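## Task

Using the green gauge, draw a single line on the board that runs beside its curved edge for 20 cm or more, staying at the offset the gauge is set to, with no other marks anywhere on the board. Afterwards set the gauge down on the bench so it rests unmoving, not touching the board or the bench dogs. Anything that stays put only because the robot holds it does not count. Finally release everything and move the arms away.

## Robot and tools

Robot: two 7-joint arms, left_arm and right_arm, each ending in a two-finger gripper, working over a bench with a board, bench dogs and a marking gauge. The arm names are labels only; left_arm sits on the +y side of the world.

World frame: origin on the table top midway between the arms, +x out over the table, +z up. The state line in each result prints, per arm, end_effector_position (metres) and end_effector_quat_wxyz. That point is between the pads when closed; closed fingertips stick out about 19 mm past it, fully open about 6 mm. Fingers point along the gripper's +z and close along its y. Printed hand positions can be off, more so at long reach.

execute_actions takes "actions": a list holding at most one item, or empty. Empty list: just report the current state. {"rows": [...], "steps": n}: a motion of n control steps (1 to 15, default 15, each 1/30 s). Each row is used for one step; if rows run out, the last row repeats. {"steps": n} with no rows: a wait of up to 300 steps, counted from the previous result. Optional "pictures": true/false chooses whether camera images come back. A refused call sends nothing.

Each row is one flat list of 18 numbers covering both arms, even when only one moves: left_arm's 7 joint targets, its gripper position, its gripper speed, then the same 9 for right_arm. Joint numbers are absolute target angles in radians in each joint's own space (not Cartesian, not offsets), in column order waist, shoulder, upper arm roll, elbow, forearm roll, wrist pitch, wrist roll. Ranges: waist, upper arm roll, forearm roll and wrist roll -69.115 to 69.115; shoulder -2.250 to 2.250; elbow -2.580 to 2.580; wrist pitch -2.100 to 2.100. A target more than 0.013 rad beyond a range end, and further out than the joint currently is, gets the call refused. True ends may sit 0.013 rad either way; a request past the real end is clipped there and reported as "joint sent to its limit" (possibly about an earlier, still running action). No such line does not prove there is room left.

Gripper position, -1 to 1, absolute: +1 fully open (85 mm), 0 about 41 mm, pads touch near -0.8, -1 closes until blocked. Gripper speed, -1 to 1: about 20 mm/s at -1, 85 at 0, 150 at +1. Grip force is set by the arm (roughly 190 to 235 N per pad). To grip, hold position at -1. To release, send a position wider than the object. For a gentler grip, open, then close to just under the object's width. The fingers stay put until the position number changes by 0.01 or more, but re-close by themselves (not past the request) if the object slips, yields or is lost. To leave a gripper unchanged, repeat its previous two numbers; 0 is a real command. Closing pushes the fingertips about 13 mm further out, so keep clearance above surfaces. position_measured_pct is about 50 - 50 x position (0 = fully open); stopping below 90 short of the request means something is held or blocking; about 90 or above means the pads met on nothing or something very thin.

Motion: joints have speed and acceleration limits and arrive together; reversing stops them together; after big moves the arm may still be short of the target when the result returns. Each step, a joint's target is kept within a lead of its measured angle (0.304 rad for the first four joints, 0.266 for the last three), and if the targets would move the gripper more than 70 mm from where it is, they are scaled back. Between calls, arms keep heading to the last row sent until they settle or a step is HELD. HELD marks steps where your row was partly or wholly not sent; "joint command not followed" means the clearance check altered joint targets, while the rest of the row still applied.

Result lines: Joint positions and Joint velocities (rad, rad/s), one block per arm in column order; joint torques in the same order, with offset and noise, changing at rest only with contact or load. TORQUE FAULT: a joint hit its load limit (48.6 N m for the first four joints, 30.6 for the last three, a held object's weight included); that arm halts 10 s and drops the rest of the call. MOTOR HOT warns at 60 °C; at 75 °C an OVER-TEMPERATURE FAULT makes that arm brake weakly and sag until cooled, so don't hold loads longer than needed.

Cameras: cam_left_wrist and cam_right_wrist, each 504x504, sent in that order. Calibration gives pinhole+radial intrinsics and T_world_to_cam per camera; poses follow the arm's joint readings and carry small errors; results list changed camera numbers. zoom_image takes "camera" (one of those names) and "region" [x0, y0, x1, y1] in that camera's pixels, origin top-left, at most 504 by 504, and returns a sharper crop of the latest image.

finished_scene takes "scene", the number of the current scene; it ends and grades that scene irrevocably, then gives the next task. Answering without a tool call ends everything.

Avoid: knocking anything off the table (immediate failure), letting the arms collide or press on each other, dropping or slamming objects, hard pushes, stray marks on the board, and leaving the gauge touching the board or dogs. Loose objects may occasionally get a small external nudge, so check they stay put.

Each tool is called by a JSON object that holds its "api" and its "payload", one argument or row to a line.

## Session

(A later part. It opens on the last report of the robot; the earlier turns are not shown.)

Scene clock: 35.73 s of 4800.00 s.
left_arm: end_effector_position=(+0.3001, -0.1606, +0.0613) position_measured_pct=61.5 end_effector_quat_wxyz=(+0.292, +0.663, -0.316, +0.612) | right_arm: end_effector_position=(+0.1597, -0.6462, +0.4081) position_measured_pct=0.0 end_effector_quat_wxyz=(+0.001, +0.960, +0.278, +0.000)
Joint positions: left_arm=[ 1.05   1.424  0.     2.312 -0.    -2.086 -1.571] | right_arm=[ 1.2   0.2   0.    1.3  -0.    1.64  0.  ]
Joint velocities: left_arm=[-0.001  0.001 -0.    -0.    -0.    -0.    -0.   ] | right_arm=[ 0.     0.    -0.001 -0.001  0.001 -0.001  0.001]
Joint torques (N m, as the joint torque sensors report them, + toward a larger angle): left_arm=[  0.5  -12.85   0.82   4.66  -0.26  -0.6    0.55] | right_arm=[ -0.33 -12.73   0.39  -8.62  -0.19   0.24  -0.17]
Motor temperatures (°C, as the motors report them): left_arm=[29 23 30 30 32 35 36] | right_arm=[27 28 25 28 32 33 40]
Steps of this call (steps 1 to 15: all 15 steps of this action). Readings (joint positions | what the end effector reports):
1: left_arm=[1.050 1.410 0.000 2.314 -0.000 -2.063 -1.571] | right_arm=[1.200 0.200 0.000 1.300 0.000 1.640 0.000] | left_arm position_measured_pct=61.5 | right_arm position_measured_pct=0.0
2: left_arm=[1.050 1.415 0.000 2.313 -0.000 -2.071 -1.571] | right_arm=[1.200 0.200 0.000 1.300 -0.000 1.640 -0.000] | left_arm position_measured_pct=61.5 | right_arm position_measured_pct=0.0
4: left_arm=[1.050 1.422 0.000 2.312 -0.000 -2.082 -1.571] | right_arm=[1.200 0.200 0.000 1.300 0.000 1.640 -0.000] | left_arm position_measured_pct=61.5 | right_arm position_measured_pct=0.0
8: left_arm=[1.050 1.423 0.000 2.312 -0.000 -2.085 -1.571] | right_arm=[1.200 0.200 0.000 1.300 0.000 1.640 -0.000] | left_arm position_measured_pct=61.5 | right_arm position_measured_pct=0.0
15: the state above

{"api": "execute_actions", "payload": {
  "actions": [
    {"rows":[[1.05,1.418,0,2.315,0,-2.08,-1.571,0.1,-0.5,1.2,0.2,0,1.3,0,1.64,0,1,0]]}
  ],
  "pictures": false
}}

{"api": "execute_actions", "payload": {
  "actions": [
    {"rows":[[1.05,0.7247,0,2.45,0,-1.5,-1.571,0.1,-0.5,1.2,0.2,0,1.3,0,1.64,0,1,0]]}
  ],
  "pictures": false
}}

{"api": "execute_actions", "payload": {
  "actions": [
    {"steps":30}
  ],
  "pictures": false
}}

{"api": "execute_actions", "payload": {
  "actions": [
    {"rows":[[1.05,0.7247,0,1.233,0,1.184,-1.571,0.1,-0.5,1.2,0.2,0,1.3,0,1.64,0,1,0]]}
  ],
  "pictures": false
}}

{"api": "execute_actions", "payload": {
  "actions": [
    {"steps":110}
  ]
}}

Scene clock: 40.57 s of 4800.00 s.
left_arm: end_effector_position=(+0.3003, -0.1608, +0.0623) position_measured_pct=45.2 end_effector_quat_wxyz=(+0.292, +0.664, -0.317, +0.612) | right_arm: end_effector_position=(+0.1597, -0.6462, +0.4081) position_measured_pct=0.0 end_effector_quat_wxyz=(+0.001, +0.960, +0.278, +0.000)
Joint positions: left_arm=[ 1.05   1.418 -0.     2.315 -0.    -2.08  -1.571] | right_arm=[ 1.2   0.2   0.    1.3   0.    1.64 -0.  ]
Joint velocities: left_arm=[ 0.001 -0.     0.    -0.    -0.     0.    -0.001] | right_arm=[ 0.001  0.     0.001  0.     0.001 -0.     0.003]
Joint torques (N m, as the joint torque sensors report them, + toward a larger angle): left_arm=[ -0.05 -18.72   0.99   2.53  -0.28  -3.02   0.1 ] | right_arm=[  0.04 -12.76   0.49  -8.49  -0.15   0.25  -0.08]
Motor temperatures (°C, as the motors report them): left_arm=[29 23 30 30 32 35 36] | right_arm=[27 28 25 28 32 33 40]
Steps of this call (steps 1 to 15: the robot went on to your last target; steps 16 to 90: nothing new was sent; then 1.33 s passed at rest; steps 91 to 105: all 15 steps of this action). Readings (joint positions | what the end effector reports):
91: left_arm=[1.050 1.422 0.000 2.312 -0.000 -2.085 -1.571] | right_arm=[1.200 0.200 0.000 1.300 0.000 1.640 -0.000] | left_arm position_measured_pct=61.5 | right_arm position_measured_pct=0.0
92: left_arm=[1.050 1.419 0.000 2.313 -0.000 -2.082 -1.571] | right_arm=[1.200 0.200 0.000 1.300 0.000 1.640 -0.000] | left_arm position_measured_pct=61.5 | right_arm position_measured_pct=0.0
94: left_arm=[1.050 1.417 0.000 2.314 -0.000 -2.080 -1.571] | right_arm=[1.200 0.200 0.000 1.300 0.000 1.640 -0.000] | left_arm position_measured_pct=58.7 | right_arm position_measured_pct=0.0
98: left_arm=[1.050 1.418 0.000 2.315 -0.000 -2.080 -1.571] | right_arm=[1.200 0.200 0.000 1.300 0.000 1.640 -0.000] | left_arm position_measured_pct=51.6 | right_arm position_measured_pct=0.0
105: the state above

Scene clock: 41.07 s of 4800.00 s.
left_arm: end_effector_position=(+0.3146, -0.1785, +0.1764) position_measured_pct=45.2 end_effector_quat_wxyz=(+0.282, +0.681, -0.325, +0.592) | right_arm: end_effector_position=(+0.1597, -0.6462, +0.4081) position_measured_pct=0.0 end_effector_quat_wxyz=(+0.001, +0.960, +0.278, +0.000)
Joint positions: left_arm=[ 1.05   0.968  0.     2.435 -0.    -1.693 -1.571] | right_arm=[1.2  0.2  0.   1.3  0.   1.64 0.  ]
Joint velocities: left_arm=[ 0.    -1.142 -0.     0.098  0.     0.977  0.001] | right_arm=[-0.    -0.     0.001  0.001  0.    -0.     0.   ]
Joint torques (N m, as the joint torque sensors report them, + toward a larger angle): left_arm=[ -0.05 -17.56   0.74  -0.41  -0.47  -3.39   0.24] | right_arm=[ -0.22 -12.77   0.5   -8.71  -0.14   0.19  -0.15]
Motor temperatures (°C, as the motors report them): left_arm=[29 23 30 30 32 35 36] | right_arm=[27 28 25 28 32 33 40]
Steps of this call (steps 1 to 15: all 15 steps of this action). Readings (joint positions | what the end effector reports):
1: left_arm=[1.050 1.416 -0.000 2.316 -0.000 -2.079 -1.571] | right_arm=[1.200 0.200 0.000 1.300 0.000 1.640 -0.000] | left_arm position_measured_pct=45.2 | right_arm position_measured_pct=0.0
2: left_arm=[1.050 1.409 -0.000 2.318 0.000 -2.074 -1.571] | right_arm=[1.200 0.200 0.000 1.300 0.000 1.640 -0.000] | left_arm position_measured_pct=45.2 | right_arm position_measured_pct=0.0
4: left_arm=[1.050 1.379 -0.000 2.330 0.000 -2.051 -1.571] | right_arm=[1.200 0.200 0.000 1.300 0.000 1.640 -0.000] | left_arm position_measured_pct=45.2 | right_arm position_measured_pct=0.0
8: left_arm=[1.050 1.253 -0.000 2.381 0.000 -1.944 -1.571] | right_arm=[1.200 0.200 0.000 1.300 0.000 1.640 -0.000] | left_arm position_measured_pct=45.2 | right_arm position_measured_pct=0.0
15: the state above

Scene clock: 42.07 s of 4800.00 s.
left_arm: end_effector_position=(+0.3175, -0.1820, +0.2533) position_measured_pct=45.2 end_effector_quat_wxyz=(+0.288, +0.671, -0.320, +0.604) | right_arm: end_effector_position=(+0.1597, -0.6462, +0.4081) position_measured_pct=0.0 end_effector_quat_wxyz=(+0.001, +0.960, +0.278, +0.000)
Joint positions: left_arm=[ 1.05   0.725  0.     2.45  -0.    -1.5   -1.571] | right_arm=[ 1.2   0.2   0.    1.3   0.    1.64 -0.  ]
Joint velocities: left_arm=[ 0. -0.  0.  0.  0.  0. -0.] | right_arm=[-0.     0.     0.001  0.002  0.     0.    -0.001]
Joint torques (N m, as the joint torque sensors report them, + toward a larger angle): left_arm=[  0.66 -16.95   0.85  -2.56  -0.02  -3.25   0.3 ] | right_arm=[  0.08 -12.9    0.53  -8.7   -0.27   0.23  -0.18]
Motor temperatures (°C, as the motors report them): left_arm=[29 23 30 30 32 35 36] | right_arm=[27 28 25 28 32 33 40]
Steps of this call (steps 1 to 30: the robot went on to your last target). Readings (joint positions | what the end effector reports):
1: left_arm=[1.050 0.931 0.000 2.438 -0.000 -1.662 -1.571] | right_arm=[1.200 0.200 0.000 1.300 0.000 1.640 -0.000] | left_arm position_measured_pct=45.2 | right_arm position_measured_pct=0.0
2: left_arm=[1.050 0.894 0.000 2.440 0.000 -1.632 -1.571] | right_arm=[1.200 0.200 0.000 1.300 0.000 1.640 -0.000] | left_arm position_measured_pct=45.2 | right_arm position_measured_pct=0.0
4: left_arm=[1.050 0.827 0.000 2.444 0.000 -1.578 -1.571] | right_arm=[1.200 0.200 0.000 1.300 0.000 1.640 -0.000] | left_arm position_measured_pct=45.2 | right_arm position_measured_pct=0.0
8: left_arm=[1.050 0.746 0.000 2.449 -0.000 -1.511 -1.571] | right_arm=[1.200 0.200 0.000 1.300 0.000 1.640 -0.000] | left_arm position_measured_pct=45.2 | right_arm position_measured_pct=0.0
30: the state above
All arms were judged still, so your last target was given up. Only a new action makes them travel on or press farther. Fingers that are still opening or closing keep moving.

Scene clock: 42.57 s of 4800.00 s.
left_arm: end_effector_position=(+0.3965, -0.2796, +0.2895) position_measured_pct=45.2 end_effector_quat_wxyz=(+0.296, +0.655, -0.313, +0.621) | right_arm: end_effector_position=(+0.1597, -0.6462, +0.4081) position_measured_pct=0.0 end_effector_quat_wxyz=(+0.001, +0.960, +0.278, +0.000)
Joint positions: left_arm=[ 1.05   0.725 -0.     2.046 -0.    -1.146 -1.571] | right_arm=[1.2  0.2  0.   1.3  0.   1.64 0.  ]
Joint velocities: left_arm=[-0.001  0.001 -0.    -1.059  0.     0.93  -0.001] | right_arm=[-0.    -0.    -0.    -0.001  0.002  0.     0.   ]
Joint torques (N m, as the joint torque sensors report them, + toward a larger angle): left_arm=[  0.01 -20.74   0.62  -6.03  -0.17  -3.35   0.25] | right_arm=[ -0.1  -12.9    0.37  -8.6   -0.15   0.17  -0.24]
Motor temperatures (°C, as the motors report them): left_arm=[29 23 30 30 32 35 36] | right_arm=[27 28 25 28 32 33 40]
Steps of this call (steps 1 to 15: all 15 steps of this action). Readings (joint positions | what the end effector reports):
1: left_arm=[1.050 0.725 0.000 2.449 0.000 -1.499 -1.571] | right_arm=[1.200 0.200 0.000 1.300 0.000 1.640 0.000] | left_arm position_measured_pct=45.2 | right_arm position_measured_pct=0.0
2: left_arm=[1.050 0.725 0.000 2.444 0.000 -1.495 -1.571] | right_arm=[1.200 0.200 0.000 1.300 0.000 1.640 -0.000] | left_arm position_measured_pct=45.2 | right_arm position_measured_pct=0.0
4: left_arm=[1.050 0.725 0.000 2.416 -0.000 -1.471 -1.571] | right_arm=[1.200 0.200 0.000 1.300 0.000 1.640 0.000] | left_arm position_measured_pct=45.2 | right_arm position_measured_pct=0.0
8: left_arm=[1.050 0.725 0.000 2.296 -0.000 -1.366 -1.571] | right_arm=[1.200 0.200 0.000 1.300 0.000 1.640 -0.000] | left_arm position_measured_pct=45.2 | right_arm position_measured_pct=0.0
15: the state above

Scene clock: 46.23 s of 4800.00 s.
left_arm: end_effector_position=(+0.3123, -0.1757, +0.1699) position_measured_pct=45.2 end_effector_quat_wxyz=(-0.000, +0.903, -0.431, -0.000) | right_arm: end_effector_position=(+0.1597, -0.6462, +0.4081) position_measured_pct=0.0 end_effector_quat_wxyz=(+0.001, +0.960, +0.278, +0.000)
Joint positions: left_arm=[ 1.05   0.725  0.     1.233  0.     1.184 -1.571] | right_arm=[ 1.2   0.2   0.    1.3   0.    1.64 -0.  ]
Joint velocities: left_arm=[ 0.     0.    -0.     0.    -0.     0.001  0.001] | right_arm=[ 0.    -0.     0.002  0.001 -0.    -0.    -0.   ]
Joint torques (N m, as the joint torque sensors report them, + toward a larger angle): left_arm=[  0.15 -22.86   0.33  -8.18  -0.17  -0.03   0.24] | right_arm=[ -0.03 -13.12   0.41  -8.59  -0.11   0.24  -0.19]
Motor temperatures (°C, as the motors report them): left_arm=[29 24 30 30 32 35 36] | right_arm=[27 28 25 28 32 33 40]
Steps of this call (steps 1 to 90: the robot went on to your last target; steps 91 to 110: nothing new was sent). Readings (joint positions | what the end effector reports):
1: left_arm=[1.050 0.725 -0.000 2.011 -0.000 -1.114 -1.571] | right_arm=[1.200 0.200 0.000 1.300 0.000 1.640 -0.000] | left_arm position_measured_pct=45.2 | right_arm position_measured_pct=0.0
2: left_arm=[1.050 0.725 -0.000 1.975 -0.000 -1.083 -1.571] | right_arm=[1.200 0.200 0.000 1.300 0.000 1.640 -0.000] | left_arm position_measured_pct=45.2 | right_arm position_measured_pct=0.0
4: left_arm=[1.050 0.725 -0.000 1.905 -0.000 -1.022 -1.571] | right_arm=[1.200 0.200 0.000 1.300 0.000 1.640 -0.000] | left_arm position_measured_pct=45.2 | right_arm position_measured_pct=0.0
8: left_arm=[1.050 0.725 -0.000 1.765 -0.000 -0.899 -1.571] | right_arm=[1.200 0.200 0.000 1.300 -0.000 1.640 0.000] | left_arm position_measured_pct=45.2 | right_arm position_measured_pct=0.0
110: the state above
All arms were judged still, so your last target was given up. Only a new action makes them travel on or press farther. Fingers that are still opening or closing keep moving.
camera_calibration (this result's frames):
cam_left_wrist: T_world_to_cam=[[-0.727012, -0.686625, -0.0000606682, 0.0980138], [-0.685209, 0.725518, -0.064126, 0.409741], [0.0440745, -0.0465788, -0.997942, 0.294662], [0, 0, 0, 1]] pos_world=[0.339028, -0.216251, 0.320336]
cam_right_wrist: T_world_to_cam=[[0.490731, -0.871307, -0.00260365, -0.631579], [-0.870493, -0.490139, -0.0447741, -0.0929974], [0.0377359, 0.0242385, -0.998994, 0.567155], [0, 0, 0, 1]] pos_world=[0.20758, -0.609628, 0.560776]

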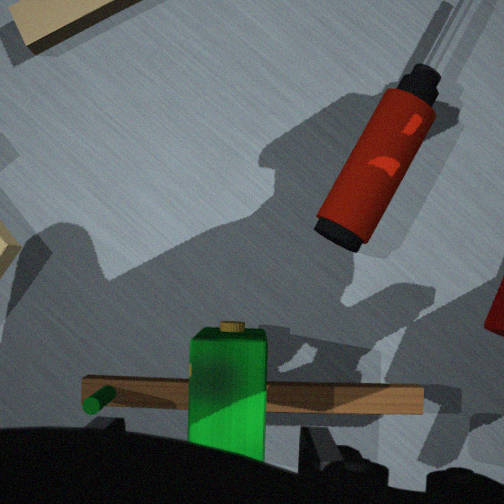

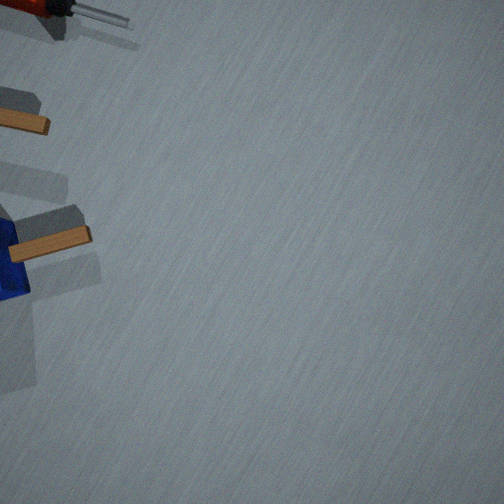

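{"api": "execute_actions", "payload": {
  "actions": [
    {"rows":[[1.05,0.8576,0,1.3497,0,0.9343,-1.571,0.1,0,1.2,0.2,0,1.3,0,1.64,0,1,0]]}
  ],
  "pictures": false
}}

{"api": "execute_actions", "payload": {
  "actions": [
    {"steps":8}
  ],
  "pictures": false
}}

{"api": "execute_actions", "payload": {
  "actions": [
    {"rows":[[1.05,0.8576,0,1.3497,0,0.9343,-1.571,-1,0,1.2,0.2,0,1.3,0,1.64,0,1,0]]}
  ],
  "pictures": false
}}

{"api": "execute_actions", "payload": {
  "actions": [
    {"rows":[[1.05,0.83,0,1.1513,0,1.16,-1.571,-1,0,1.2,0.2,0,1.3,0,1.64,0,1,0]]}
  ],
  "pictures": false
}}

{"api": "execute_actions", "payload": {
  "actions": [
    {"rows":[[0.8283,0.83,0,1.1513,0,1.16,-2.3838,-1,0,1.2,0.2,0,1.3,0,1.64,0,1,0]]}
  ],
  "pictures": false
}}

{"api": "execute_actions", "payload": {
  "actions": [
    {"steps":20}
  ],
  "pictures": false
}}

{"api": "execute_actions", "payload": {
  "actions": [
    {"rows":[[0.8283,0.8892,0,1.1561,0,1.0963,-2.3838,-1,0,1.2,0.2,0,1.3,0,1.64,0,1,0]]}
  ],
  "pictures": false
}}

{"api": "execute_actions", "payload": {
  "actions": [
    {"rows":[[0.8283,0.8952,0,1.1609,0,1.0855,-2.3838,-1,0,1.2,0.2,0,1.3,0,1.64,0,1,0]]}
  ]
}}

Scene clock: 58.93 s of 4800.00 s.
left_arm: end_effector_position=(+0.3132, -0.1767, +0.0627) position_measured_pct=45.2 end_effector_quat_wxyz=(+0.000, +0.903, -0.431, +0.001) | right_arm: end_effector_position=(+0.1597, -0.6462, +0.4081) position_measured_pct=0.0 end_effector_quat_wxyz=(+0.001, +0.960, +0.278, +0.000)
Joint positions: left_arm=[ 1.05   0.856 -0.     1.35   0.     0.935 -1.571] | right_arm=[ 1.2   0.2   0.    1.3   0.    1.64 -0.  ]
Joint velocities: left_arm=[ 0.001  0.014  0.     0.002 -0.    -0.005 -0.   ] | right_arm=[-0.     0.    -0.001  0.    -0.001 -0.001 -0.001]
Joint torques (N m, as the joint torque sensors report them, + toward a larger angle): left_arm=[  0.05 -23.97   0.64  -7.15   0.19  -0.26   0.25] | right_arm=[ -0.08 -12.71   0.33  -8.73  -0.25   0.25  -0.24]
Motor temperatures (°C, as the motors report them): left_arm=[29 24 30 30 32 35 36] | right_arm=[27 28 25 28 32 33 40]
Steps of this call (steps 1 to 90: nothing new was sent; then 9.20 s passed at rest; steps 91 to 105: all 15 steps of this action). Readings (joint positions | what the end effector reports):
91: left_arm=[1.050 0.726 0.000 1.234 -0.000 1.182 -1.571] | right_arm=[1.200 0.200 0.000 1.300 -0.000 1.640 -0.000] | left_arm position_measured_pct=45.2 | right_arm position_measured_pct=0.0
92: left_arm=[1.050 0.732 0.000 1.238 -0.000 1.173 -1.571] | right_arm=[1.200 0.200 0.000 1.300 0.000 1.640 0.000] | left_arm position_measured_pct=45.2 | right_arm position_measured_pct=0.0
94: left_arm=[1.050 0.760 0.000 1.260 0.000 1.123 -1.571] | right_arm=[1.200 0.200 0.000 1.300 0.000 1.640 0.000] | left_arm position_measured_pct=45.2 | right_arm position_measured_pct=0.0
98: left_arm=[1.050 0.833 -0.000 1.327 -0.000 0.983 -1.571] | right_arm=[1.200 0.200 0.000 1.300 0.000 1.640 -0.000] | left_arm position_measured_pct=45.2 | right_arm position_measured_pct=0.0
105: the state above

Scene clock: 59.20 s of 4800.00 s.
left_arm: end_effector_position=(+0.3130, -0.1765, +0.0620) position_measured_pct=45.2 end_effector_quat_wxyz=(+0.000, +0.903, -0.431, +0.000) | right_arm: end_effector_position=(+0.1597, -0.6462, +0.4081) position_measured_pct=0.0 end_effector_quat_wxyz=(+0.001, +0.960, +0.278, +0.000)
Joint positions: left_arm=[ 1.05   0.858 -0.     1.35  -0.     0.934 -1.571] | right_arm=[ 1.2   0.2   0.    1.3  -0.    1.64 -0.  ]
Joint velocities: left_arm=[-0.    -0.     0.     0.    -0.    -0.001  0.   ] | right_arm=[ 0.    -0.     0.     0.001 -0.    -0.001  0.   ]
Joint torques (N m, as the joint torque sensors report them, + toward a larger angle): left_arm=[  0.53 -23.     0.93  -7.22  -0.24  -0.27   0.12] | right_arm=[ -0.16 -12.92   0.24  -8.61  -0.29   0.29  -0.11]
Motor temperatures (°C, as the motors report them): left_arm=[29 24 30 30 32 35 36] | right_arm=[27 28 25 28 32 33 40]
Steps of this call (steps 1 to 8: the robot went on to your last target). Readings (joint positions | what the end effector reports):
1: left_arm=[1.050 0.857 0.000 1.350 0.000 0.934 -1.571] | right_arm=[1.200 0.200 0.000 1.300 0.000 1.640 -0.000] | left_arm position_measured_pct=45.2 | right_arm position_measured_pct=0.0
2: left_arm=[1.050 0.857 0.000 1.350 0.000 0.934 -1.571] | right_arm=[1.200 0.200 0.000 1.300 0.000 1.640 0.000] | left_arm position_measured_pct=45.2 | right_arm position_measured_pct=0.0
4: left_arm=[1.050 0.857 -0.000 1.350 0.000 0.934 -1.571] | right_arm=[1.200 0.200 0.000 1.300 -0.000 1.640 -0.000] | left_arm position_measured_pct=45.2 | right_arm position_measured_pct=0.0
8: the state above

Scene clock: 59.70 s of 4800.00 s.
left_arm: end_effector_position=(+0.3131, -0.1767, +0.0624) position_measured_pct=61.9 end_effector_quat_wxyz=(+0.000, +0.903, -0.431, +0.000) | right_arm: end_effector_position=(+0.1597, -0.6462, +0.4081) position_measured_pct=0.0 end_effector_quat_wxyz=(+0.001, +0.960, +0.278, +0.000)
Joint positions: left_arm=[ 1.05   0.857  0.     1.35  -0.     0.935 -1.571] | right_arm=[ 1.2   0.2   0.    1.3   0.    1.64 -0.  ]
Joint velocities: left_arm=[-0. -0.  0.  0.  0.  0. -0.] | right_arm=[-0.    -0.    -0.    -0.002  0.    -0.    -0.001]
Joint torques (N m, as the joint torque sensors report them, + toward a larger angle): left_arm=[  0.39 -22.94   0.58  -7.17  -0.04  -0.35   0.08] | right_arm=[ -0.19 -12.87   0.36  -8.67  -0.29   0.27  -0.21]
Motor temperatures (°C, as the motors report them): left_arm=[29 24 30 30 32 35 36] | right_arm=[27 28 25 28 32 33 40]
Steps of this call (steps 1 to 15: all 15 steps of this action). Readings (joint positions | what the end effector reports):
1: left_arm=[1.050 0.858 -0.000 1.350 0.000 0.934 -1.571] | right_arm=[1.200 0.200 0.000 1.300 0.000 1.640 -0.000] | left_arm position_measured_pct=45.2 | right_arm position_measured_pct=0.0
2: left_arm=[1.050 0.858 0.000 1.350 0.000 0.934 -1.571] | right_arm=[1.200 0.200 0.000 1.300 0.000 1.640 -0.000] | left_arm position_measured_pct=45.6 | right_arm position_measured_pct=0.0
4: left_arm=[1.050 0.858 0.000 1.350 0.000 0.934 -1.571] | right_arm=[1.200 0.200 0.000 1.300 0.000 1.640 0.000] | left_arm position_measured_pct=50.0 | right_arm position_measured_pct=0.0
8: left_arm=[1.050 0.857 0.000 1.349 0.000 0.934 -1.571] | right_arm=[1.200 0.200 0.000 1.300 0.000 1.640 -0.000] | left_arm position_measured_pct=60.3 | right_arm position_measured_pct=0.0
15: the state above

Scene clock: 60.20 s of 4800.00 s.
left_arm: end_effector_position=(+0.3305, -0.1981, +0.1323) position_measured_pct=61.9 end_effector_quat_wxyz=(+0.000, +0.903, -0.431, +0.000) | right_arm: end_effector_position=(+0.1597, -0.6462, +0.4081) position_measured_pct=0.0 end_effector_quat_wxyz=(+0.001, +0.960, +0.278, +0.000)
Joint positions: left_arm=[ 1.05   0.829  0.     1.152  0.     1.16  -1.571] | right_arm=[1.2  0.2  0.   1.3  0.   1.64 0.  ]
Joint velocities: left_arm=[ 0.     0.007 -0.    -0.007 -0.     0.004 -0.001] | right_arm=[-0.    -0.    -0.001 -0.002 -0.     0.    -0.002]
Joint torques (N m, as the joint torque sensors report them, + toward a larger angle): left_arm=[  0.16 -24.47   1.23  -8.42  -0.15   0.03   0.18] | right_arm=[ -0.01 -12.74   0.31  -8.68  -0.28   0.33  -0.19]
Motor temperatures (°C, as the motors report them): left_arm=[29 24 30 30 32 35 36] | right_arm=[27 28 25 28 32 33 40]
Steps of this call (steps 1 to 15: all 15 steps of this action). Readings (joint positions | what the end effector reports):
1: left_arm=[1.050 0.857 0.000 1.349 -0.000 0.936 -1.571] | right_arm=[1.200 0.200 0.000 1.300 0.000 1.640 -0.000] | left_arm position_measured_pct=61.9 | right_arm position_measured_pct=0.0
2: left_arm=[1.050 0.857 -0.000 1.343 -0.000 0.941 -1.571] | right_arm=[1.200 0.200 0.000 1.300 0.000 1.640 -0.000] | left_arm position_measured_pct=61.9 | right_arm position_measured_pct=0.0
4: left_arm=[1.050 0.854 -0.000 1.317 -0.000 0.972 -1.571] | right_arm=[1.200 0.200 0.000 1.300 0.000 1.640 0.000] | left_arm position_measured_pct=61.9 | right_arm position_measured_pct=0.0
8: left_arm=[1.050 0.839 -0.000 1.210 -0.000 1.093 -1.571] | right_arm=[1.200 0.200 0.000 1.300 0.000 1.640 -0.000] | left_arm position_measured_pct=61.9 | right_arm position_measured_pct=0.0
15: the state above

Scene clock: 60.70 s of 4800.00 s.
left_arm: end_effector_position=(+0.4205, -0.1157, +0.1320) position_measured_pct=61.9 end_effector_quat_wxyz=(-0.001, +0.840, -0.543, +0.000) | right_arm: end_effector_position=(+0.1597, -0.6462, +0.4081) position_measured_pct=0.0 end_effector_quat_wxyz=(+0.001, +0.960, +0.278, +0.000)
Joint positions: left_arm=[ 0.847  0.83  -0.001  1.151 -0.     1.16  -2.032] | right_arm=[ 1.2   0.2   0.    1.3   0.    1.64 -0.  ]
Joint velocities: left_arm=[-0.137 -0.001  0.006  0.     0.002 -0.    -1.216] | right_arm=[ 0.    -0.    -0.     0.001  0.001  0.001 -0.001]
Joint torques (N m, as the joint torque sensors report them, + toward a larger angle): left_arm=[  1.57 -24.76   1.46  -7.73  -0.16  -0.5   -0.08] | right_arm=[ -0.03 -12.94   0.23  -8.69  -0.09   0.37  -0.15]
Motor temperatures (°C, as the motors report them): left_arm=[29 24 30 30 32 35 36] | right_arm=[27 28 25 28 32 33 40]
Steps of this call (steps 1 to 15: all 15 steps of this action). Readings (joint positions | what the end effector reports):
1: left_arm=[1.049 0.829 0.000 1.152 0.000 1.160 -1.572] | right_arm=[1.200 0.200 0.000 1.300 0.000 1.640 0.000] | left_arm position_measured_pct=61.9 | right_arm position_measured_pct=0.0
2: left_arm=[1.043 0.830 0.002 1.152 0.001 1.160 -1.578] | right_arm=[1.200 0.200 0.000 1.300 0.000 1.640 -0.000] | left_arm position_measured_pct=61.9 | right_arm position_measured_pct=0.0
4: left_arm=[1.014 0.830 0.004 1.152 0.002 1.160 -1.610] | right_arm=[1.200 0.200 0.000 1.300 0.000 1.640 0.000] | left_arm position_measured_pct=61.9 | right_arm position_measured_pct=0.0
8: left_arm=[0.922 0.830 -0.000 1.151 -0.000 1.160 -1.747] | right_arm=[1.200 0.200 0.000 1.300 0.000 1.640 -0.000] | left_arm position_measured_pct=61.9 | right_arm position_measured_pct=0.0
15: the state above

Scene clock: 61.37 s of 4800.00 s.
left_arm: end_effector_position=(+0.4275, -0.1077, +0.1320) position_measured_pct=61.9 end_effector_quat_wxyz=(-0.000, +0.738, -0.675, +0.000) | right_arm: end_effector_position=(+0.1597, -0.6462, +0.4081) position_measured_pct=0.0 end_effector_quat_wxyz=(+0.001, +0.960, +0.278, +0.000)
Joint positions: left_arm=[ 0.828  0.83  -0.     1.151 -0.     1.16  -2.384] | right_arm=[ 1.2   0.2   0.    1.3   0.    1.64 -0.  ]
Joint velocities: left_arm=[-0.001  0.001  0.    -0.    -0.     0.     0.   ] | right_arm=[ 0.     0.     0.001  0.001 -0.    -0.001 -0.002]
Joint torques (N m, as the joint torque sensors report them, + toward a larger angle): left_arm=[  0.5  -25.11   0.55  -8.36  -0.19  -0.24   0.22] | right_arm=[  0.08 -12.88   0.26  -8.63  -0.23   0.21  -0.2 ]
Motor temperatures (°C, as the motors report them): left_arm=[29 24 30 30 32 35 36] | right_arm=[27 28 25 28 32 33 40]
Steps of this call (steps 1 to 20: the robot went on to your last target). Readings (joint positions | what the end effector reports):
1: left_arm=[0.843 0.830 -0.001 1.151 -0.000 1.160 -2.072] | right_arm=[1.200 0.200 0.000 1.300 -0.000 1.640 -0.000] | left_arm position_measured_pct=61.9 | right_arm position_measured_pct=0.0
2: left_arm=[0.840 0.830 -0.001 1.151 -0.000 1.160 -2.113] | right_arm=[1.200 0.200 0.000 1.300 0.000 1.640 -0.000] | left_arm position_measured_pct=61.9 | right_arm position_measured_pct=0.0
4: left_arm=[0.835 0.830 -0.000 1.151 -0.000 1.160 -2.194] | right_arm=[1.200 0.200 0.000 1.300 0.000 1.640 -0.000] | left_arm position_measured_pct=61.9 | right_arm position_measured_pct=0.0
8: left_arm=[0.830 0.830 -0.000 1.151 -0.000 1.160 -2.346] | right_arm=[1.200 0.200 0.000 1.300 -0.000 1.640 -0.000] | left_arm position_measured_pct=61.9 | right_arm position_measured_pct=0.0
20: the state above

Scene clock: 61.87 s of 4800.00 s.
left_arm: end_effector_position=(+0.4334, -0.1124, +0.0952) position_measured_pct=61.9 end_effector_quat_wxyz=(-0.000, +0.738, -0.675, +0.000) | right_arm: end_effector_position=(+0.1597, -0.6462, +0.4081) position_measured_pct=0.0 end_effector_quat_wxyz=(+0.001, +0.960, +0.278, +0.000)
Joint positions: left_arm=[ 0.828  0.889  0.     1.156  0.     1.096 -2.384] | right_arm=[ 1.2   0.2   0.    1.3   0.    1.64 -0.  ]
Joint velocities: left_arm=[-0.001  0.003 -0.    -0.    -0.    -0.     0.001] | right_arm=[ 0.     0.     0.001  0.002  0.002  0.001 -0.   ]
Joint torques (N m, as the joint torque sensors report them, + toward a larger angle): left_arm=[  0.14 -25.71   0.96  -8.12  -0.09  -0.22   0.47] | right_arm=[ -0.09 -12.8    0.31  -8.54  -0.16   0.35  -0.23]
Motor temperatures (°C, as the motors report them): left_arm=[29 24 30 30 32 35 36] | right_arm=[27 28 25 28 32 33 40]
Steps of this call (steps 1 to 15: all 15 steps of this action). Readings (joint positions | what the end effector reports):
1: left_arm=[0.828 0.831 0.000 1.151 -0.000 1.159 -2.384] | right_arm=[1.200 0.200 -0.000 1.300 0.000 1.640 -0.000] | left_arm position_measured_pct=61.9 | right_arm position_measured_pct=0.0
2: left_arm=[0.828 0.837 0.000 1.151 0.000 1.154 -2.384] | right_arm=[1.200 0.200 0.000 1.300 0.000 1.640 -0.000] | left_arm position_measured_pct=61.9 | right_arm position_measured_pct=0.0
4: left_arm=[0.828 0.863 0.000 1.152 0.000 1.127 -2.384] | right_arm=[1.200 0.200 0.000 1.300 0.000 1.640 -0.000] | left_arm position_measured_pct=61.9 | right_arm position_measured_pct=0.0
8: left_arm=[0.828 0.887 -0.000 1.157 -0.000 1.097 -2.384] | right_arm=[1.200 0.200 0.000 1.300 0.000 1.640 0.000] | left_arm position_measured_pct=61.9 | right_arm position_measured_pct=0.0
15: the state above

Scene clock: 62.37 s of 4800.00 s.
left_arm: end_effector_position=(+0.4334, -0.1124, +0.0900) position_measured_pct=61.9 end_effector_quat_wxyz=(-0.000, +0.738, -0.675, +0.000) | right_arm: end_effector_position=(+0.1597, -0.6462, +0.4081) position_measured_pct=0.0 end_effector_quat_wxyz=(+0.001, +0.960, +0.278, +0.000)
Joint positions: left_arm=[ 0.828  0.895  0.     1.161  0.     1.085 -2.384] | right_arm=[1.2  0.2  0.   1.3  0.   1.64 0.  ]
Joint velocities: left_arm=[ 0.     0.001 -0.     0.     0.    -0.    -0.   ] | right_arm=[-0.    -0.    -0.    -0.    -0.    -0.001  0.001]
Joint torques (N m, as the joint torque sensors report them, + toward a larger angle): left_arm=[  0.32 -25.5    0.8   -7.94  -0.08  -0.17   0.24] | right_arm=[  0.02 -12.93   0.19  -8.45  -0.21   0.21  -0.09]
Motor temperatures (°C, as the motors report them): left_arm=[29 24 30 30 32 35 36] | right_arm=[27 28 25 28 32 33 40]
Steps of this call (steps 1 to 15: all 15 steps of this action). Readings (joint positions | what the end effector reports):
1: left_arm=[0.828 0.890 0.000 1.157 -0.000 1.095 -2.384] | right_arm=[1.200 0.200 0.000 1.300 -0.000 1.640 -0.000] | left_arm position_measured_pct=61.9 | right_arm position_measured_pct=0.0
2: left_arm=[0.828 0.892 0.000 1.158 0.000 1.091 -2.384] | right_arm=[1.200 0.200 0.000 1.300 0.000 1.640 -0.000] | left_arm position_measured_pct=61.9 | right_arm position_measured_pct=0.0
4: left_arm=[0.828 0.894 -0.000 1.160 -0.000 1.087 -2.384] | right_arm=[1.200 0.200 0.000 1.300 0.000 1.640 -0.000] | left_arm position_measured_pct=61.9 | right_arm position_measured_pct=0.0
8: left_arm=[0.828 0.895 -0.000 1.161 -0.000 1.086 -2.384] | right_arm=[1.200 0.200 0.000 1.300 0.000 1.640 -0.000] | left_arm position_measured_pct=61.9 | right_arm position_measured_pct=0.0
15: the state above
camera_calibration (this result's frames):
cam_left_wrist: T_world_to_cam=[[-0.986297, -0.164979, -0.000061454, 0.400533], [-0.164634, 0.984261, -0.0642398, 0.245097], [0.0106587, -0.0633494, -0.997934, 0.225127], [0, 0, 0, 1]] pos_world=[0.432996, -0.160898, 0.240432]
cam_right_wrist: T_world_to_cam=[[0.490732, -0.871307, -0.00260338, -0.631579], [-0.870493, -0.490139, -0.0447742, -0.0929974], [0.0377361, 0.0242383, -0.998994, 0.567155], [0, 0, 0, 1]] pos_world=[0.20758, -0.609628, 0.560776]

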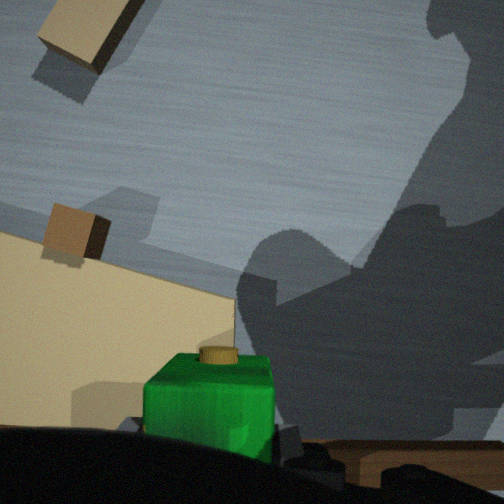

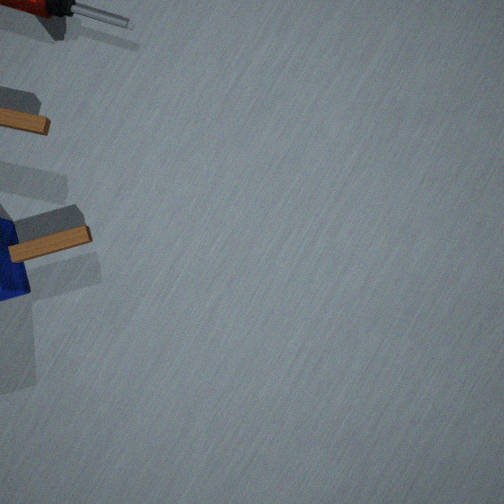

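{"api": "execute_actions", "payload": {
  "actions": [
    {"rows":[[0.8283,0.9,0,1.1647,0,1.0768,-2.3838,-1,0,1.2,0.2,0,1.3,0,1.64,0,1,0]]}
  ],
  "pictures": false
}}

{"api": "execute_actions", "payload": {
  "actions": [
    {"rows":[[0.8283,0.9049,0,1.1686,0,1.0681,-2.3838,-1,0,1.2,0.2,0,1.3,0,1.64,0,1,0]]}
  ],
  "pictures": false
}}

Scene clock: 65.20 s of 4800.00 s.
left_arm: end_effector_position=(+0.4334, -0.1124, +0.0860) position_measured_pct=61.9 end_effector_quat_wxyz=(-0.000, +0.738, -0.675, +0.000) | right_arm: end_effector_position=(+0.1597, -0.6462, +0.4081) position_measured_pct=0.0 end_effector_quat_wxyz=(+0.001, +0.960, +0.278, +0.000)
Joint positions: left_arm=[ 0.828  0.9    0.     1.165  0.     1.077 -2.384] | right_arm=[ 1.2   0.2   0.    1.3   0.    1.64 -0.  ]
Joint velocities: left_arm=[-0.     0.     0.     0.    -0.     0.001  0.   ] | right_arm=[-0.001  0.     0.     0.     0.     0.    -0.   ]
Joint torques (N m, as the joint torque sensors report them, + toward a larger angle): left_arm=[  0.31 -25.8    0.92  -8.18  -0.06  -0.03   0.25] | right_arm=[ -0.13 -12.81   0.39  -8.65  -0.26   0.32  -0.09]
Motor temperatures (°C, as the motors report them): left_arm=[29 24 30 30 32 35 36] | right_arm=[27 28 25 28 32 33 40]
Steps of this call (steps 1 to 15: the robot went on to your last target; steps 16 to 70: nothing new was sent; steps 71 to 85: all 15 steps of this action). Readings (joint positions | what the end effector reports):
71: left_arm=[0.828 0.896 0.000 1.161 -0.000 1.084 -2.384] | right_arm=[1.200 0.200 0.000 1.300 0.000 1.640 0.000] | left_arm position_measured_pct=61.9 | right_arm position_measured_pct=0.0
72: left_arm=[0.828 0.898 0.000 1.162 0.000 1.081 -2.384] | right_arm=[1.200 0.200 0.000 1.300 0.000 1.640 -0.000] | left_arm position_measured_pct=61.9 | right_arm position_measured_pct=0.0
74: left_arm=[0.828 0.899 -0.000 1.164 -0.000 1.078 -2.384] | right_arm=[1.200 0.200 0.000 1.300 0.000 1.640 -0.000] | left_arm position_measured_pct=61.9 | right_arm position_measured_pct=0.0
78: left_arm=[0.828 0.900 -0.000 1.165 -0.000 1.077 -2.384] | right_arm=[1.200 0.200 0.000 1.300 0.000 1.640 0.000] | left_arm position_measured_pct=61.9 | right_arm position_measured_pct=0.0
85: the state above

Scene clock: 65.70 s of 4800.00 s.
left_arm: end_effector_position=(+0.4334, -0.1125, +0.0827) position_measured_pct=61.9 end_effector_quat_wxyz=(-0.000, +0.738, -0.675, +0.000) | right_arm: end_effector_position=(+0.1597, -0.6462, +0.4081) position_measured_pct=0.0 end_effector_quat_wxyz=(+0.001, +0.960, +0.278, +0.000)
Joint positions: left_arm=[ 0.828  0.904  0.     1.168 -0.     1.069 -2.384] | right_arm=[ 1.2   0.2   0.    1.3   0.    1.64 -0.  ]
Joint velocities: left_arm=[-0.     0.001 -0.    -0.     0.     0.    -0.001] | right_arm=[ 0.    -0.     0.     0.001  0.001 -0.001 -0.   ]
Joint torques (N m, as the joint torque sensors report them, + toward a larger angle): left_arm=[  0.5  -23.55   1.09  -7.75   0.07  -0.34  -0.05] | right_arm=[ -0.03 -12.96   0.27  -8.66  -0.15   0.32  -0.15]
Motor temperatures (°C, as the motors report them): left_arm=[29 24 30 30 32 35 36] | right_arm=[27 28 25 28 32 33 40]
Steps of this call (steps 1 to 15: all 15 steps of this action). Readings (joint positions | what the end effector reports):
1: left_arm=[0.828 0.901 0.000 1.165 -0.000 1.076 -2.384] | right_arm=[1.200 0.200 0.000 1.300 0.000 1.640 0.000] | left_arm position_measured_pct=61.9 | right_arm position_measured_pct=0.0
2: left_arm=[0.828 0.902 0.000 1.166 0.000 1.073 -2.384] | right_arm=[1.200 0.200 0.000 1.300 0.000 1.640 -0.000] | left_arm position_measured_pct=61.9 | right_arm position_measured_pct=0.0
4: left_arm=[0.828 0.904 0.000 1.168 0.000 1.070 -2.384] | right_arm=[1.200 0.200 0.000 1.300 -0.000 1.640 0.000] | left_arm position_measured_pct=61.9 | right_arm position_measured_pct=0.0
8: left_arm=[0.828 0.904 0.000 1.168 -0.000 1.069 -2.384] | right_arm=[1.200 0.200 0.000 1.300 0.000 1.640 -0.000] | left_arm position_measured_pct=61.9 | right_arm position_measured_pct=0.0
15: the state above

{"api": "execute_actions", "payload": {
  "actions": [
    {"rows":[[0.8283,0.9,0,1.1647,0,1.0768,-2.3838,-1,0,1.2,0.2,0,1.3,0,1.64,0,1,0]],"steps":8}
  ],
  "pictures": false
}}

{"api": "execute_actions", "payload": {
  "actions": [
    {"rows":[[0.885,0.9,0,1.1647,0,1.0768,-2.325,-1,0,1.2,0.2,0,1.3,0,1.64,0,1,0]]}
  ],
  "pictures": false
}}

{"api": "execute_actions", "payload": {
  "actions": [
    {"rows":[[0.885,0.9097,0,1.1724,0,1.0595,-2.325,-1,0,1.2,0.2,0,1.3,0,1.64,0,1,0]]}
  ],
  "pictures": false
}}

{"api": "execute_actions", "payload": {
  "actions": [
    {"rows":[[0.873,0.9097,0,1.1724,0,1.0595,-2.325,-1,0,1.2,0.2,0,1.3,0,1.64,0,1,0]]}
  ],
  "pictures": false
}}

{"api": "execute_actions", "payload": {
  "actions": [
    {"rows":[[0.862,0.9097,0,1.1724,0,1.0595,-2.325,-1,0,1.2,0.2,0,1.3,0,1.64,0,1,0]]}
  ]
}}

Scene clock: 69.17 s of 4800.00 s.
left_arm: end_effector_position=(+0.4334, -0.1124, +0.0859) position_measured_pct=61.9 end_effector_quat_wxyz=(+0.000, +0.738, -0.675, -0.000) | right_arm: end_effector_position=(+0.1597, -0.6462, +0.4081) position_measured_pct=0.0 end_effector_quat_wxyz=(+0.001, +0.960, +0.278, +0.000)
Joint positions: left_arm=[ 0.828  0.9    0.     1.165  0.     1.077 -2.384] | right_arm=[1.2  0.2  0.   1.3  0.   1.64 0.  ]
Joint velocities: left_arm=[ 0.    -0.002 -0.    -0.002 -0.     0.003  0.   ] | right_arm=[-0.    -0.    -0.001  0.001  0.001  0.     0.   ]
Joint torques (N m, as the joint torque sensors report them, + toward a larger angle): left_arm=[  0.4  -25.14   0.72  -8.15  -0.16  -0.31   0.24] | right_arm=[  0.01 -13.04   0.51  -8.87  -0.12   0.22  -0.15]
Motor temperatures (°C, as the motors report them): left_arm=[29 24 30 30 32 35 36] | right_arm=[27 28 25 28 32 33 40]
Steps of this call (steps 1 to 15: the robot went on to your last target; steps 16 to 90: nothing new was sent; then 0.20 s passed at rest; steps 91 to 98: all 8 steps of this action). Readings (joint positions | what the end effector reports):
91: left_arm=[0.828 0.903 0.000 1.168 -0.000 1.070 -2.384] | right_arm=[1.200 0.200 0.000 1.300 0.000 1.640 -0.000] | left_arm position_measured_pct=61.9 | right_arm position_measured_pct=0.0
92: left_arm=[0.828 0.902 -0.000 1.167 -0.000 1.072 -2.384] | right_arm=[1.200 0.200 0.000 1.300 0.000 1.640 -0.000] | left_arm position_measured_pct=61.9 | right_arm position_measured_pct=0.0
94: left_arm=[0.828 0.901 -0.000 1.165 -0.000 1.075 -2.384] | right_arm=[1.200 0.200 0.000 1.300 0.000 1.640 -0.000] | left_arm position_measured_pct=61.9 | right_arm position_measured_pct=0.0
98: the state above

Scene clock: 69.67 s of 4800.00 s.
left_arm: end_effector_position=(+0.4104, -0.1377, +0.0860) position_measured_pct=61.9 end_effector_quat_wxyz=(-0.000, +0.739, -0.674, +0.000) | right_arm: end_effector_position=(+0.1597, -0.6462, +0.4081) position_measured_pct=0.0 end_effector_quat_wxyz=(+0.001, +0.960, +0.278, +0.000)
Joint positions: left_arm=[ 0.885  0.9   -0.     1.165  0.     1.077 -2.325] | right_arm=[ 1.2   0.2   0.    1.3   0.    1.64 -0.  ]
Joint velocities: left_arm=[ 0.004 -0.002  0.001  0.     0.     0.     0.001] | right_arm=[-0.    -0.     0.001  0.001 -0.001 -0.001  0.001]
Joint torques (N m, as the joint torque sensors report them, + toward a larger angle): left_arm=[ -0.17 -25.75   0.93  -8.14  -0.09  -0.28  -0.26] | right_arm=[  0.01 -12.93   0.38  -8.86  -0.21   0.31  -0.28]
Motor temperatures (°C, as the motors report them): left_arm=[29 24 30 30 32 35 36] | right_arm=[27 28 25 28 32 33 40]
Steps of this call (steps 1 to 15: all 15 steps of this action). Readings (joint positions | what the end effector reports):
1: left_arm=[0.830 0.900 -0.000 1.165 -0.000 1.077 -2.383] | right_arm=[1.200 0.200 0.000 1.300 0.000 1.640 0.000] | left_arm position_measured_pct=61.9 | right_arm position_measured_pct=0.0
2: left_arm=[0.836 0.900 -0.002 1.165 -0.001 1.077 -2.378] | right_arm=[1.200 0.200 0.000 1.300 0.000 1.640 0.000] | left_arm position_measured_pct=61.9 | right_arm position_measured_pct=0.0
4: left_arm=[0.861 0.900 -0.003 1.165 -0.001 1.077 -2.353] | right_arm=[1.200 0.200 0.000 1.300 0.000 1.640 -0.000] | left_arm position_measured_pct=61.9 | right_arm position_measured_pct=0.0
8: left_arm=[0.883 0.900 0.003 1.165 0.001 1.077 -2.326] | right_arm=[1.200 0.200 0.000 1.300 0.000 1.640 0.000] | left_arm position_measured_pct=61.9 | right_arm position_measured_pct=0.0
15: the state above

Scene clock: 70.17 s of 4800.00 s.
left_arm: end_effector_position=(+0.4102, -0.1378, +0.0780) position_measured_pct=61.9 end_effector_quat_wxyz=(+0.000, +0.739, -0.674, +0.000) | right_arm: end_effector_position=(+0.1597, -0.6462, +0.4081) position_measured_pct=0.0 end_effector_quat_wxyz=(+0.001, +0.960, +0.278, +0.000)
Joint positions: left_arm=[ 0.885  0.91   0.     1.172  0.     1.06  -2.325] | right_arm=[1.2  0.2  0.   1.3  0.   1.64 0.  ]
Joint velocities: left_arm=[0.001 0.001 0.    0.    0.    0.    0.001] | right_arm=[ 0.     0.    -0.001  0.     0.001 -0.    -0.   ]
Joint torques (N m, as the joint torque sensors report them, + toward a larger angle): left_arm=[  0.01 -25.39   1.    -8.24  -0.14  -0.11   0.04] | right_arm=[ -0.13 -12.91   0.37  -8.67  -0.09   0.21  -0.33]
Motor temperatures (°C, as the motors report them): left_arm=[29 24 30 30 32 35 36] | right_arm=[27 28 25 28 32 33 40]
Steps of this call (steps 1 to 15: all 15 steps of this action). Readings (joint positions | what the end effector reports):
1: left_arm=[0.885 0.901 0.000 1.165 0.000 1.075 -2.325] | right_arm=[1.200 0.200 0.000 1.300 0.000 1.640 -0.000] | left_arm position_measured_pct=61.9 | right_arm position_measured_pct=0.0
2: left_arm=[0.885 0.904 0.000 1.167 0.000 1.070 -2.325] | right_arm=[1.200 0.200 0.000 1.300 0.000 1.640 -0.000] | left_arm position_measured_pct=61.9 | right_arm position_measured_pct=0.0
4: left_arm=[0.885 0.908 0.000 1.171 0.000 1.062 -2.325] | right_arm=[1.200 0.200 0.000 1.300 0.000 1.640 -0.000] | left_arm position_measured_pct=61.9 | right_arm position_measured_pct=0.0
8: left_arm=[0.885 0.909 -0.000 1.172 -0.000 1.060 -2.325] | right_arm=[1.200 0.200 0.000 1.300 0.000 1.640 0.000] | left_arm position_measured_pct=61.9 | right_arm position_measured_pct=0.0
15: the state above

Scene clock: 70.67 s of 4800.00 s.
left_arm: end_effector_position=(+0.4152, -0.1325, +0.0780) position_measured_pct=61.9 end_effector_quat_wxyz=(-0.000, +0.743, -0.670, -0.000) | right_arm: end_effector_position=(+0.1597, -0.6462, +0.4081) position_measured_pct=0.0 end_effector_quat_wxyz=(+0.001, +0.960, +0.278, +0.000)
Joint positions: left_arm=[ 0.873  0.91  -0.     1.172 -0.     1.059 -2.325] | right_arm=[1.2  0.2  0.   1.3  0.   1.64 0.  ]
Joint velocities: left_arm=[ 0.    -0.001 -0.     0.    -0.    -0.     0.001] | right_arm=[ 0.001  0.    -0.001  0.    -0.001  0.    -0.002]
Joint torques (N m, as the joint torque sensors report them, + toward a larger angle): left_arm=[  0.09 -25.61   1.03  -8.09  -0.05  -0.08   0.24] | right_arm=[  0.05 -12.96   0.18  -8.64  -0.18   0.31  -0.19]
Motor temperatures (°C, as the motors report them): left_arm=[29 24 30 30 32 35 36] | right_arm=[27 28 25 28 32 33 40]
Steps of this call (steps 1 to 15: all 15 steps of this action). Readings (joint positions | what the end effector reports):
1: left_arm=[0.884 0.910 0.000 1.172 0.000 1.060 -2.325] | right_arm=[1.200 0.200 0.000 1.300 0.000 1.640 0.000] | left_arm position_measured_pct=61.9 | right_arm position_measured_pct=0.0
2: left_arm=[0.880 0.910 0.001 1.172 0.001 1.060 -2.325] | right_arm=[1.200 0.200 0.000 1.300 0.000 1.640 -0.000] | left_arm position_measured_pct=61.9 | right_arm position_measured_pct=0.0
4: left_arm=[0.875 0.910 -0.000 1.172 -0.000 1.059 -2.325] | right_arm=[1.200 0.200 0.000 1.300 -0.000 1.640 -0.000] | left_arm position_measured_pct=61.9 | right_arm position_measured_pct=0.0
8: left_arm=[0.873 0.910 -0.000 1.172 -0.000 1.059 -2.325] | right_arm=[1.200 0.200 0.000 1.300 0.000 1.640 -0.000] | left_arm position_measured_pct=61.9 | right_arm position_measured_pct=0.0
15: the state above

Scene clock: 71.17 s of 4800.00 s.
left_arm: end_effector_position=(+0.4164, -0.1299, +0.0776) position_measured_pct=61.9 end_effector_quat_wxyz=(+0.002, +0.745, -0.667, -0.001) | right_arm: end_effector_position=(+0.1597, -0.6462, +0.4081) position_measured_pct=0.0 end_effector_quat_wxyz=(+0.001, +0.960, +0.278, +0.000)
Joint positions: left_arm=[ 0.865  0.91   0.003  1.173  0.002  1.061 -2.325] | right_arm=[ 1.2   0.2   0.    1.3   0.    1.64 -0.  ]
Joint velocities: left_arm=[-0.    -0.     0.     0.    -0.     0.     0.001] | right_arm=[ 0.001  0.001  0.    -0.002  0.    -0.001 -0.   ]
Joint torques (N m, as the joint torque sensors report them, + toward a larger angle): left_arm=[ -1.95 -25.24  -1.22  -8.18  -0.99  -0.81   0.23] | right_arm=[ -0.05 -12.83   0.44  -8.54  -0.18   0.26  -0.22]
Motor temperatures (°C, as the motors report them): left_arm=[29 24 30 30 32 35 36] | right_arm=[27 28 25 28 32 33 40]
Steps of this call (steps 1 to 15: all 15 steps of this action). Readings (joint positions | what the end effector reports):
1: left_arm=[0.872 0.910 0.000 1.172 0.000 1.060 -2.325] | right_arm=[1.200 0.200 0.000 1.300 0.000 1.640 -0.000] | left_arm position_measured_pct=61.9 | right_arm position_measured_pct=0.0
2: left_arm=[0.868 0.910 0.001 1.172 0.001 1.060 -2.325] | right_arm=[1.200 0.200 0.000 1.300 0.000 1.640 0.000] | left_arm position_measured_pct=61.9 | right_arm position_measured_pct=0.0
4: left_arm=[0.866 0.910 0.002 1.173 0.002 1.061 -2.325] | right_arm=[1.200 0.200 0.000 1.300 0.000 1.640 0.000] | left_arm position_measured_pct=61.9 | right_arm position_measured_pct=0.0
8: left_arm=[0.865 0.910 0.003 1.173 0.002 1.061 -2.325] | right_arm=[1.200 0.200 0.000 1.300 0.000 1.640 -0.000] | left_arm position_measured_pct=61.9 | right_arm position_measured_pct=0.0
15: the state above
camera_calibration (this result's frames):
cam_left_wrist: T_world_to_cam=[[-0.982557, -0.185901, 0.00483523, 0.376202], [-0.185821, 0.980448, -0.0647523, 0.267114], [0.00729682, -0.0645212, -0.99789, 0.213012], [0, 0, 0, 1]] pos_world=[0.417721, -0.178211, 0.228039]
cam_right_wrist: T_world_to_cam=[[0.490731, -0.871307, -0.00260366, -0.631579], [-0.870493, -0.490139, -0.0447743, -0.0929973], [0.037736, 0.0242386, -0.998994, 0.567155], [0, 0, 0, 1]] pos_world=[0.20758, -0.609628, 0.560776]

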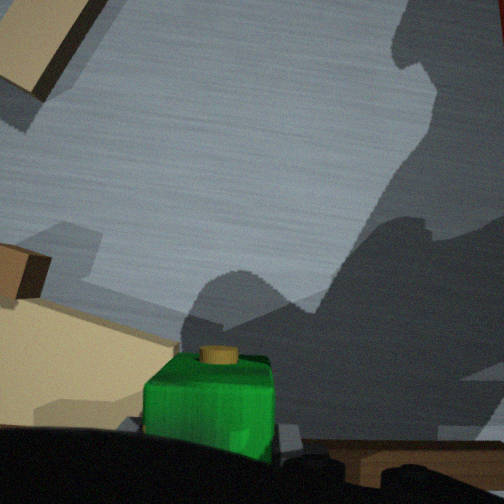

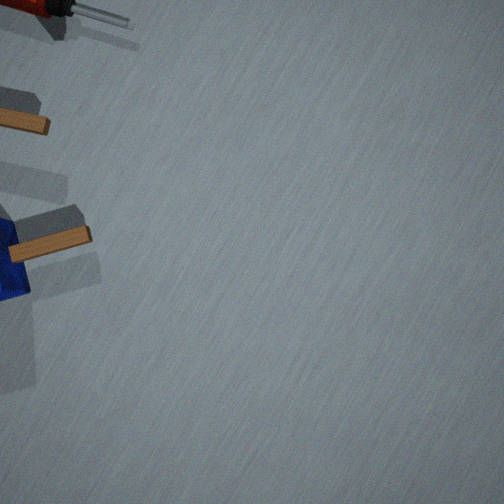

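Matches the shifted model. Lower.

{"api": "execute_actions", "payload": {
  "actions": [
    {"rows":[[0.862,0.9146,0,1.176,0,1.051,-2.325,-1,0,1.2,0.2,0,1.3,0,1.64,0,1,0]]}
  ],
  "pictures": false
}}

{"api": "execute_actions", "payload": {
  "actions": [
    {"rows":[[0.862,0.9184,0,1.1786,0,1.0446,-2.325,-1,0,1.2,0.2,0,1.3,0,1.64,0,1,0]]}
  ],
  "pictures": false
}}

{"api": "execute_actions", "payload": {
  "actions": [
    {"rows":[[0.862,0.9222,0,1.1811,0,1.0383,-2.325,-1,0,1.2,0.2,0,1.3,0,1.64,0,1,0]]}
  ],
  "pictures": false
}}

Scene clock: 74.07 s of 4800.00 s.
left_arm: end_effector_position=(+0.4163, -0.1294, +0.0735) position_measured_pct=61.9 end_effector_quat_wxyz=(+0.002, +0.745, -0.667, -0.002) | right_arm: end_effector_position=(+0.1597, -0.6462, +0.4081) position_measured_pct=0.0 end_effector_quat_wxyz=(+0.001, +0.960, +0.278, +0.000)
Joint positions: left_arm=[ 0.865  0.915  0.003  1.177  0.002  1.053 -2.325] | right_arm=[ 1.2   0.2   0.    1.3   0.    1.64 -0.  ]
Joint velocities: left_arm=[-0.    -0.    -0.    -0.     0.     0.    -0.001] | right_arm=[-0.    -0.    -0.001 -0.001 -0.     0.    -0.002]
Joint torques (N m, as the joint torque sensors report them, + toward a larger angle): left_arm=[ -1.96 -25.57  -0.86  -8.74  -1.13  -1.21   0.23] | right_arm=[ -0.03 -12.94   0.48  -8.67  -0.22   0.23  -0.04]
Motor temperatures (°C, as the motors report them): left_arm=[29 24 30 30 32 35 36] | right_arm=[27 28 25 28 32 33 40]
Steps of this call (steps 1 to 15: the robot went on to your last target; steps 16 to 72: nothing new was sent; steps 73 to 87: all 15 steps of this action). Readings (joint positions | what the end effector reports):
73: left_arm=[0.865 0.911 0.003 1.174 0.002 1.060 -2.325] | right_arm=[1.200 0.200 0.000 1.300 0.000 1.640 -0.000] | left_arm position_measured_pct=61.9 | right_arm position_measured_pct=0.0
74: left_arm=[0.865 0.912 0.003 1.175 0.002 1.057 -2.325] | right_arm=[1.200 0.200 0.000 1.300 0.000 1.640 0.000] | left_arm position_measured_pct=61.9 | right_arm position_measured_pct=0.0
76: left_arm=[0.865 0.914 0.002 1.177 0.002 1.054 -2.325] | right_arm=[1.200 0.200 0.000 1.300 0.000 1.640 -0.000] | left_arm position_measured_pct=61.9 | right_arm position_measured_pct=0.0
80: left_arm=[0.865 0.915 0.003 1.177 0.002 1.053 -2.325] | right_arm=[1.200 0.200 0.000 1.300 0.000 1.640 0.000] | left_arm position_measured_pct=61.9 | right_arm position_measured_pct=0.0
87: the state above

Scene clock: 74.57 s of 4800.00 s.
left_arm: end_effector_position=(+0.4163, -0.1293, +0.0705) position_measured_pct=61.9 end_effector_quat_wxyz=(+0.002, +0.745, -0.667, -0.002) | right_arm: end_effector_position=(+0.1597, -0.6462, +0.4081) position_measured_pct=0.0 end_effector_quat_wxyz=(+0.001, +0.960, +0.278, +0.000)
Joint positions: left_arm=[ 0.865  0.919  0.002  1.18   0.002  1.047 -2.325] | right_arm=[ 1.2   0.2   0.    1.3  -0.    1.64 -0.  ]
Joint velocities: left_arm=[-0. -0.  0. -0.  0. -0. -0.] | right_arm=[ 0.     0.001  0.    -0.     0.     0.001  0.001]
Joint torques (N m, as the joint torque sensors report them, + toward a larger angle): left_arm=[ -1.45 -24.49  -1.01  -8.67  -1.08  -1.09   0.03] | right_arm=[  0.21 -12.94   0.14  -8.61  -0.2    0.28  -0.07]
Motor temperatures (°C, as the motors report them): left_arm=[29 24 30 30 32 35 36] | right_arm=[27 28 25 28 32 33 40]
Steps of this call (steps 1 to 15: all 15 steps of this action). Readings (joint positions | what the end effector reports):
1: left_arm=[0.865 0.916 0.003 1.178 0.002 1.052 -2.325] | right_arm=[1.200 0.200 0.000 1.300 0.000 1.640 0.000] | left_arm position_measured_pct=61.9 | right_arm position_measured_pct=0.0
2: left_arm=[0.865 0.917 0.003 1.179 0.002 1.050 -2.325] | right_arm=[1.200 0.200 0.000 1.300 0.000 1.640 0.000] | left_arm position_measured_pct=61.9 | right_arm position_measured_pct=0.0
4: left_arm=[0.865 0.918 0.002 1.180 0.002 1.048 -2.325] | right_arm=[1.200 0.200 0.000 1.300 0.000 1.640 -0.000] | left_arm position_measured_pct=61.9 | right_arm position_measured_pct=0.0
8: left_arm=[0.865 0.919 0.002 1.180 0.002 1.047 -2.325] | right_arm=[1.200 0.200 0.000 1.300 0.000 1.640 -0.000] | left_arm position_measured_pct=61.9 | right_arm position_measured_pct=0.0
15: the state above

Scene clock: 75.07 s of 4800.00 s.
left_arm: end_effector_position=(+0.4162, -0.1294, +0.0695) position_measured_pct=61.9 end_effector_quat_wxyz=(+0.002, +0.745, -0.667, -0.001) | right_arm: end_effector_position=(+0.1597, -0.6462, +0.4081) position_measured_pct=0.0 end_effector_quat_wxyz=(+0.001, +0.960, +0.278, +0.000)
Joint positions: left_arm=[ 0.865  0.919  0.003  1.183  0.002  1.042 -2.325] | right_arm=[ 1.2   0.2   0.    1.3   0.    1.64 -0.  ]
Joint velocities: left_arm=[-0.     0.001 -0.    -0.     0.     0.001  0.001] | right_arm=[ 0.001 -0.001  0.001  0.001  0.     0.    -0.   ]
Joint torques (N m, as the joint torque sensors report them, + toward a larger angle): left_arm=[ -2.03 -22.23  -1.1   -8.73  -0.95  -1.91   0.31] | right_arm=[  0.05 -12.82   0.31  -8.8   -0.14   0.21  -0.18]
Motor temperatures (°C, as the motors report them): left_arm=[29 24 30 30 32 35 36] | right_arm=[27 28 25 28 32 33 40]
Steps of this call (steps 1 to 15: all 15 steps of this action). Readings (joint positions | what the end effector reports):
1: left_arm=[0.865 0.919 0.002 1.180 0.002 1.046 -2.325] | right_arm=[1.200 0.200 0.000 1.300 0.000 1.640 0.000] | left_arm position_measured_pct=61.9 | right_arm position_measured_pct=0.0
2: left_arm=[0.865 0.920 0.003 1.181 0.002 1.044 -2.325] | right_arm=[1.200 0.200 0.000 1.300 0.000 1.640 -0.000] | left_arm position_measured_pct=61.9 | right_arm position_measured_pct=0.0
4: left_arm=[0.865 0.920 0.003 1.182 0.002 1.043 -2.325] | right_arm=[1.200 0.200 0.000 1.300 0.000 1.640 -0.000] | left_arm position_measured_pct=61.9 | right_arm position_measured_pct=0.0
8: left_arm=[0.865 0.919 0.003 1.182 0.002 1.042 -2.325] | right_arm=[1.200 0.200 0.000 1.300 0.000 1.640 -0.000] | left_arm position_measured_pct=61.9 | right_arm position_measured_pct=0.0
15: the state above


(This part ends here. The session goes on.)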